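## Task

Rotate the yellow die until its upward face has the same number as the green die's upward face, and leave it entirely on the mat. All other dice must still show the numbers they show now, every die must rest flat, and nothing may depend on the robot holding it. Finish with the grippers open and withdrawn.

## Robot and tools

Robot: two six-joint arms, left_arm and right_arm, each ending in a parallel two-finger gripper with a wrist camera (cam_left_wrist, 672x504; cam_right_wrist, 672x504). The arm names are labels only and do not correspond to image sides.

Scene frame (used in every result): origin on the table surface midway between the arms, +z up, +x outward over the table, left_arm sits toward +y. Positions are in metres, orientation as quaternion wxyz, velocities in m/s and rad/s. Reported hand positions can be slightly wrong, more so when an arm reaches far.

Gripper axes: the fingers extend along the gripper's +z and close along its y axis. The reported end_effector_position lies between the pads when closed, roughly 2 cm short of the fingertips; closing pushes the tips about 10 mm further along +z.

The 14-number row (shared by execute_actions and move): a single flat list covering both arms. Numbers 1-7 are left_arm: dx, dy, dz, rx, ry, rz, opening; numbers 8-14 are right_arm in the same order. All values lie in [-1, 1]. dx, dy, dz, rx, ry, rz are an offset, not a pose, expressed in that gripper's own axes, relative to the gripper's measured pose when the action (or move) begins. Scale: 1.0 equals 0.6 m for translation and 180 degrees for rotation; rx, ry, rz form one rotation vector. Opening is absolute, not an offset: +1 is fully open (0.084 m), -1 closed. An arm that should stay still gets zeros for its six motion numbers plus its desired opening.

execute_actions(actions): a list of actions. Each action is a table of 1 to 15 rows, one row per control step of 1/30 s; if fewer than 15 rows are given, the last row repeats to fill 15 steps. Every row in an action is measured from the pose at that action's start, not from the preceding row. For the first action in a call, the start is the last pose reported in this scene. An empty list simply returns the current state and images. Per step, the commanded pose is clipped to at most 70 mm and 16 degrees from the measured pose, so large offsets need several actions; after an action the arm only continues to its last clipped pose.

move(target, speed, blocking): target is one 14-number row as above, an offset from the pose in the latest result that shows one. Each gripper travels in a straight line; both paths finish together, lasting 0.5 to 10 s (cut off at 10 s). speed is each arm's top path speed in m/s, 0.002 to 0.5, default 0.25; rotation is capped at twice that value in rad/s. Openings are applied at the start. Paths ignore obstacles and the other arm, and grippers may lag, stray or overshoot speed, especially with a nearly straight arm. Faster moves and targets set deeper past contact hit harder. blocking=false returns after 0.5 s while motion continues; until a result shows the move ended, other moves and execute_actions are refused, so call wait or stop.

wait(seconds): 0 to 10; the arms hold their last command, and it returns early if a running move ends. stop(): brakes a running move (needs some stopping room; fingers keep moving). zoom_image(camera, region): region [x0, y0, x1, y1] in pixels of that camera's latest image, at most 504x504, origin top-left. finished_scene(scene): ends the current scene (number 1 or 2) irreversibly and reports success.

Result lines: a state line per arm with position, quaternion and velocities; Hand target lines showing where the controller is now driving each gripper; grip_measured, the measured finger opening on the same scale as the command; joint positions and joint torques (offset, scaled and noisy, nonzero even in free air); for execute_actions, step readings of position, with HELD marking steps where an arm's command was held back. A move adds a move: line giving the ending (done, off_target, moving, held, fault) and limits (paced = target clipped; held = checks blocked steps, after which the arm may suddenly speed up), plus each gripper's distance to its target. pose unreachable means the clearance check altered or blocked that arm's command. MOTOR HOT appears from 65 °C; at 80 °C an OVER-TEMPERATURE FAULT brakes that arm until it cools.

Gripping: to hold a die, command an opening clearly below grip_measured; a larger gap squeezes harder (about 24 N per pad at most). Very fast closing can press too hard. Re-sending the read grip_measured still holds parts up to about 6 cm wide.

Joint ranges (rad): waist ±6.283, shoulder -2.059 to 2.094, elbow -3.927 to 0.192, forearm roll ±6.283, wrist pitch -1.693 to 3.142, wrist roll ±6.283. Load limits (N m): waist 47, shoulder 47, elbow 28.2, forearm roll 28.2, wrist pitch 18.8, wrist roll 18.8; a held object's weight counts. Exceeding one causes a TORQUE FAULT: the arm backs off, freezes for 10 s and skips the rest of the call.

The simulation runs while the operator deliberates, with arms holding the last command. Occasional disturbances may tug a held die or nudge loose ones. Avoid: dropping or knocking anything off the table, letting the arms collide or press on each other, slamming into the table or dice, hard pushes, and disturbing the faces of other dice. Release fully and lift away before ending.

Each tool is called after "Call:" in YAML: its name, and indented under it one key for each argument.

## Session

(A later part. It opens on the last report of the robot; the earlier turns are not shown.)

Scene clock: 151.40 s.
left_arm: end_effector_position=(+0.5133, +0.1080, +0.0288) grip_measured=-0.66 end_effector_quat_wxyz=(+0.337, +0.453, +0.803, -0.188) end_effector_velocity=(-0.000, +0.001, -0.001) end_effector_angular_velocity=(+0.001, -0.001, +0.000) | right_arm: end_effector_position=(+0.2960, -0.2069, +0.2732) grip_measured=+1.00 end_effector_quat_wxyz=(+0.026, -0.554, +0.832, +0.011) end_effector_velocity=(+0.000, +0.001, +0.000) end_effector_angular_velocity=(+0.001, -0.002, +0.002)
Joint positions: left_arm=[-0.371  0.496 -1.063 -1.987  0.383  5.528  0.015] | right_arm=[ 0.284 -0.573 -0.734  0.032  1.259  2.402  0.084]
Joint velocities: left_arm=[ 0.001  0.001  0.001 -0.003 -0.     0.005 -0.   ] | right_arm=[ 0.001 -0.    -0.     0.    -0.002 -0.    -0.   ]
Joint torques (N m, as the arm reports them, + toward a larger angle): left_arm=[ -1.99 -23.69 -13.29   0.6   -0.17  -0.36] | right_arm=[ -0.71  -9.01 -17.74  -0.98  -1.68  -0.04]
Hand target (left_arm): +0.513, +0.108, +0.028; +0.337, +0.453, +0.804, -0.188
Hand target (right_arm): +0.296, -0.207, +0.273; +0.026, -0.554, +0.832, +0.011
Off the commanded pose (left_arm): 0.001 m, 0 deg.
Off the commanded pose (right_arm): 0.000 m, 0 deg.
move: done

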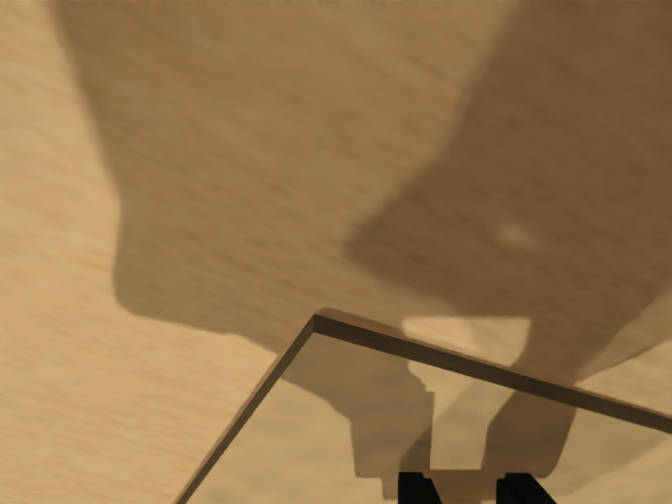

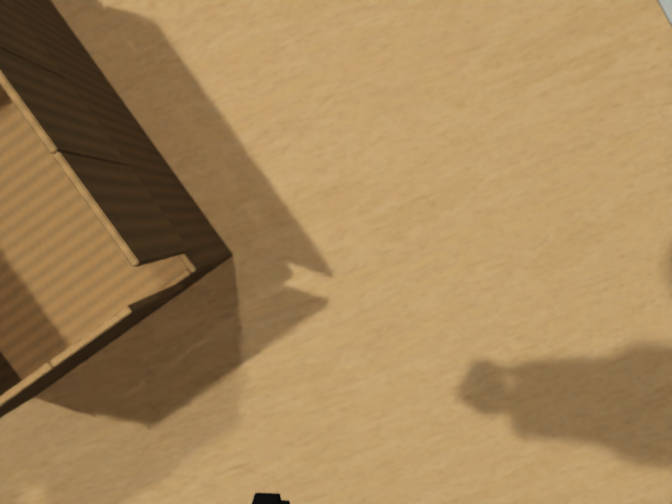

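Call:
move:
  target: [-0.025,0,0.034,0,0,0,-0.95,0,0,0,0,0,0,1]
  speed: 0.03

Call:
execute_actions:
  actions:
    - [[0,0,0,0,0,0,-0.62,0,0,0,0,0,0,1],[0,0,0,0,0,0,-0.62,0,0,0,0,0,0,1],[0,0,0,0,0,0,-0.58,0,0,0,0,0,0,1],[0,0,0,0,0,0,-0.58,0,0,0,0,0,0,1],[0,0,0,0,0,0,-0.54,0,0,0,0,0,0,1],[0,0,0,0,0,0,-0.5,0,0,0,0,0,0,1],[0,0,0,0,0,0,-0.45,0,0,0,0,0,0,1],[0,0,0,0,0,0,-0.4,0,0,0,0,0,0,1],[0,0,0,0,0,0,-0.3,0,0,0,0,0,0,1],[0,0,0,0,0,0,-0.1,0,0,0,0,0,0,1],[0,0,0,0,0,0,0.2,0,0,0,0,0,0,1],[0,0,0,0,0,0,0.5,0,0,0,0,0,0,1],[0,0,0,0,0,0,0.8,0,0,0,0,0,0,1],[0,0,0,0,0,0,1,0,0,0,0,0,0,1]]

Call:
move:
  target: [0.05,0,-0.3,0,0.25,0,1,0,0,0,0,0,0,1]

Scene clock: 158.87 s.
left_arm: end_effector_position=(+0.5272, +0.0862, +0.0265) grip_measured=-0.66 end_effector_quat_wxyz=(+0.339, +0.453, +0.803, -0.188) end_effector_velocity=(-0.000, +0.001, -0.001) end_effector_angular_velocity=(+0.001, +0.002, +0.001) | right_arm: end_effector_position=(+0.2960, -0.2069, +0.2732) grip_measured=+1.00 end_effector_quat_wxyz=(+0.026, -0.554, +0.832, +0.011) end_effector_velocity=(+0.000, -0.001, -0.000) end_effector_angular_velocity=(+0.000, +0.000, -0.003)
Joint positions: left_arm=[-0.401  0.556 -1.15  -1.969  0.358  5.483  0.015] | right_arm=[ 0.284 -0.573 -0.734  0.032  1.259  2.402  0.084]
Joint velocities: left_arm=[ 0.001  0.002  0.     0.001 -0.    -0.001  0.   ] | right_arm=[-0.002  0.     0.001  0.    -0.001  0.    -0.   ]
Joint torques (N m, as the arm reports them, + toward a larger angle): left_arm=[-4.92 -9.56 -3.18  0.84 -0.63 -0.29] | right_arm=[ -0.4   -8.88 -17.35  -1.06  -1.77   0.  ]
Hand target (left_arm): +0.526, +0.087, +0.025; +0.337, +0.453, +0.803, -0.188
Hand target (right_arm): +0.296, -0.207, +0.273; +0.026, -0.554, +0.832, +0.011
Off the commanded pose (left_arm): 0.002 m, 0 deg.
Off the commanded pose (right_arm): 0.000 m, 0 deg.
move: done

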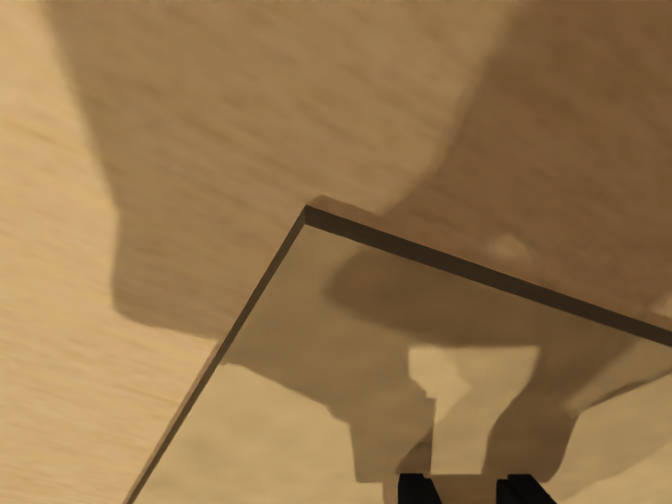

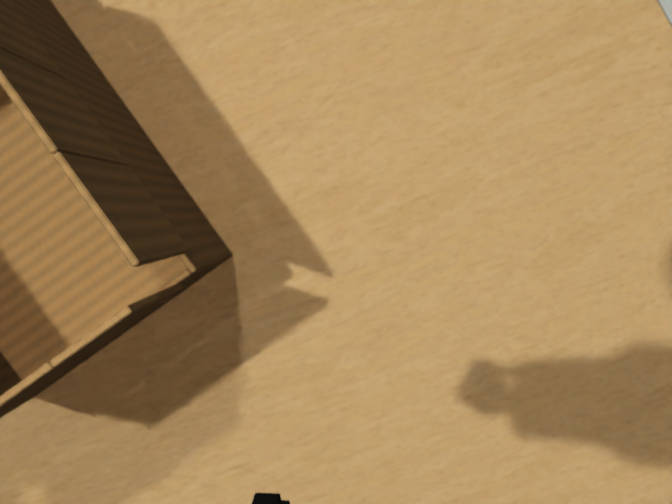

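Scene clock: 159.37 s.
left_arm: end_effector_position=(+0.5255, +0.0870, +0.0238) grip_measured=+0.56 end_effector_quat_wxyz=(+0.336, +0.453, +0.804, -0.188) end_effector_velocity=(-0.015, +0.014, -0.026) end_effector_angular_velocity=(+0.037, +0.043, +0.008) | right_arm: end_effector_position=(+0.2960, -0.2069, +0.2732) grip_measured=+1.00 end_effector_quat_wxyz=(+0.026, -0.554, +0.832, +0.011) end_effector_velocity=(+0.000, +0.000, +0.000) end_effector_angular_velocity=(+0.000, -0.000, +0.000)
Joint positions: left_arm=[-0.401  0.559 -1.148 -1.969  0.358  5.483  0.067] | right_arm=[ 0.284 -0.573 -0.734  0.032  1.259  2.402  0.084]
Joint velocities: left_arm=[ 0.002  0.021  0.031  0.    -0.012 -0.     0.198] | right_arm=[ 0.    -0.    -0.001  0.     0.     0.    -0.   ]
Joint torques (N m, as the arm reports them, + toward a larger angle): left_arm=[ -1.52 -18.92  -7.3    0.93  -1.    -0.25] | right_arm=[ -0.6   -9.22 -17.42  -0.95  -1.81   0.22]
Hand target (left_arm): +0.527, +0.086, +0.027; +0.339, +0.453, +0.803, -0.188
Hand target (right_arm): +0.296, -0.207, +0.273; +0.026, -0.554, +0.832, +0.011
Off the commanded pose (left_arm): 0.003 m, 0 deg.
Off the commanded pose (right_arm): 0.000 m, 0 deg.
Step readings (end_effector_position):
0: left_arm (+0.5272, +0.0862, +0.0265) | right_arm (+0.2960, -0.2069, +0.2732)
1: left_arm (+0.5272, +0.0862, +0.0266) | right_arm (+0.2960, -0.2069, +0.2732)
2: left_arm (+0.5272, +0.0862, +0.0267) | right_arm (+0.2960, -0.2069, +0.2732)
4: left_arm (+0.5273, +0.0859, +0.0268) | right_arm (+0.2960, -0.2069, +0.2732)
8: left_arm (+0.5272, +0.0854, +0.0267) | right_arm (+0.2960, -0.2069, +0.2732)
15: end_effector_position above

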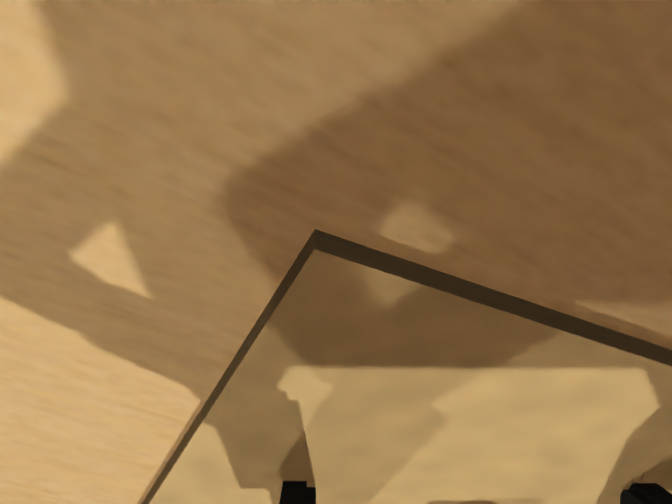

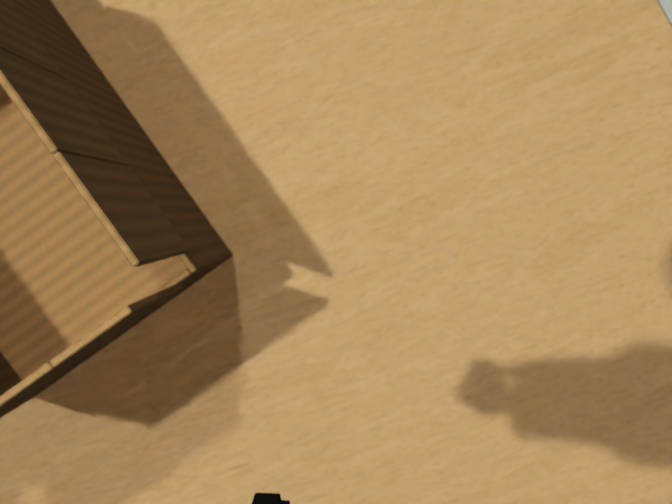

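Scene clock: 161.37 s.
left_arm: end_effector_position=(+0.4470, +0.2152, +0.1284) grip_measured=+1.00 end_effector_quat_wxyz=(+0.001, +0.490, +0.872, +0.001) end_effector_velocity=(+0.002, -0.000, +0.003) end_effector_angular_velocity=(-0.000, -0.007, -0.002) | right_arm: end_effector_position=(+0.2960, -0.2069, +0.2732) grip_measured=+1.00 end_effector_quat_wxyz=(+0.026, -0.554, +0.832, +0.011) end_effector_velocity=(+0.000, -0.000, +0.000) end_effector_angular_velocity=(+0.001, -0.001, -0.001)
Joint positions: left_arm=[-0.29   0.109 -0.971  0.002  0.861  3.724  0.084] | right_arm=[ 0.284 -0.573 -0.734  0.032  1.259  2.402  0.084]
Joint velocities: left_arm=[-0.    -0.003 -0.005  0.003  0.002 -0.001 -0.   ] | right_arm=[-0.001 -0.    -0.     0.    -0.001 -0.    -0.   ]
Joint torques (N m, as the arm reports them, + toward a larger angle): left_arm=[ -1.66 -21.53 -18.63  -0.05  -1.38  -0.37] | right_arm=[ -0.22  -9.59 -17.34  -0.97  -1.72  -0.11]
Hand target (left_arm): +0.447, +0.215, +0.129; +0.001, +0.490, +0.872, +0.001
Hand target (right_arm): +0.296, -0.207, +0.273; +0.026, -0.554, +0.832, +0.011
Off the commanded pose (left_arm): 0.001 m, 0 deg.
Off the commanded pose (right_arm): 0.000 m, 0 deg.
move: done

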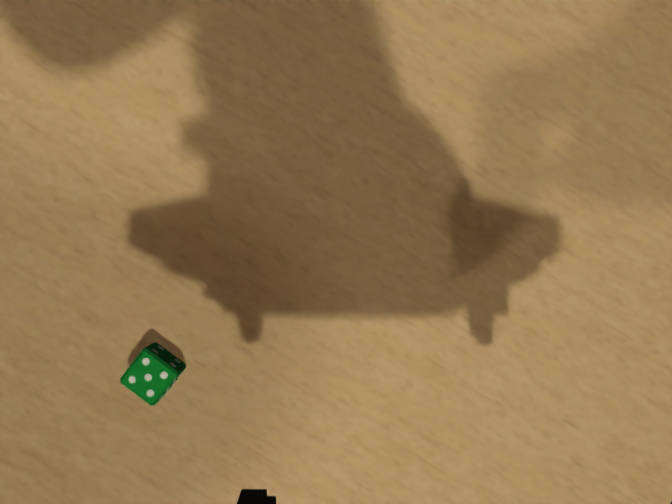

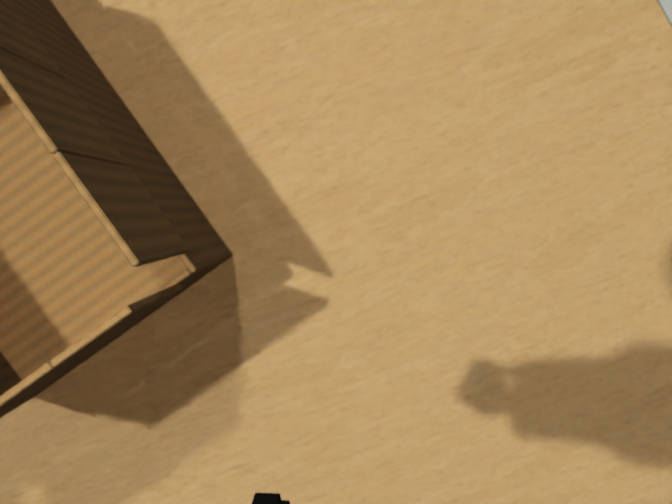

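Call:
move:
  target: [-0.147,-0.063,-0.13,0,0,-0.98,1,0,0,0,0,0,0,1]
  speed: 0.5

Scene clock: 168.63 s.
left_arm: end_effector_position=(+0.4605, +0.1206, +0.2065) grip_measured=+1.00 end_effector_quat_wxyz=(-0.001, +0.856, -0.517, +0.000) end_effector_velocity=(+0.000, -0.001, +0.001) end_effector_angular_velocity=(-0.001, -0.001, +0.002) | right_arm: end_effector_position=(+0.2960, -0.2069, +0.2732) grip_measured=+1.00 end_effector_quat_wxyz=(+0.026, -0.554, +0.832, +0.011) end_effector_velocity=(-0.000, -0.000, +0.000) end_effector_angular_velocity=(-0.001, +0.001, +0.001)
Joint positions: left_arm=[-0.442  0.206 -1.334  0.003  1.127  0.493  0.084] | right_arm=[ 0.284 -0.573 -0.734  0.032  1.259  2.402  0.084]
Joint velocities: left_arm=[-0.001 -0.    -0.002  0.     0.    -0.004  0.   ] | right_arm=[ 0.     0.    -0.    -0.     0.002 -0.001 -0.   ]
Joint torques (N m, as the arm reports them, + toward a larger angle): left_arm=[ -1.92 -24.9  -20.16   0.05  -1.4   -0.35] | right_arm=[  0.18  -9.21 -17.74  -1.05  -1.82   0.13]
Hand target (left_arm): +0.461, +0.121, +0.207; -0.001, +0.856, -0.517, +0.001
Hand target (right_arm): +0.296, -0.207, +0.273; +0.026, -0.554, +0.832, +0.011
Off the commanded pose (left_arm): 0.000 m, 0 deg.
Off the commanded pose (right_arm): 0.000 m, 0 deg.
move: done

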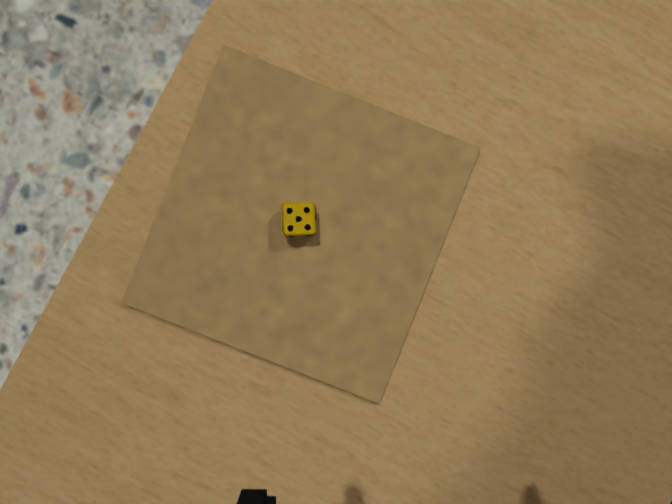

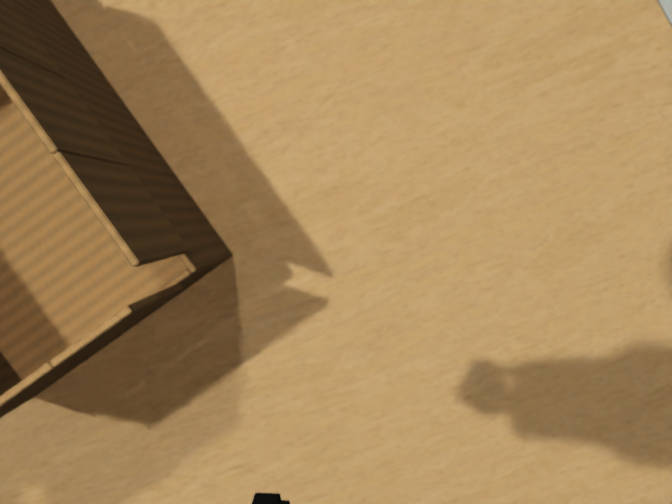

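Five on top, red 3 and green 5 still intact.

Call:
finished_scene:
  scene: 2

The scene is finished: the task was done.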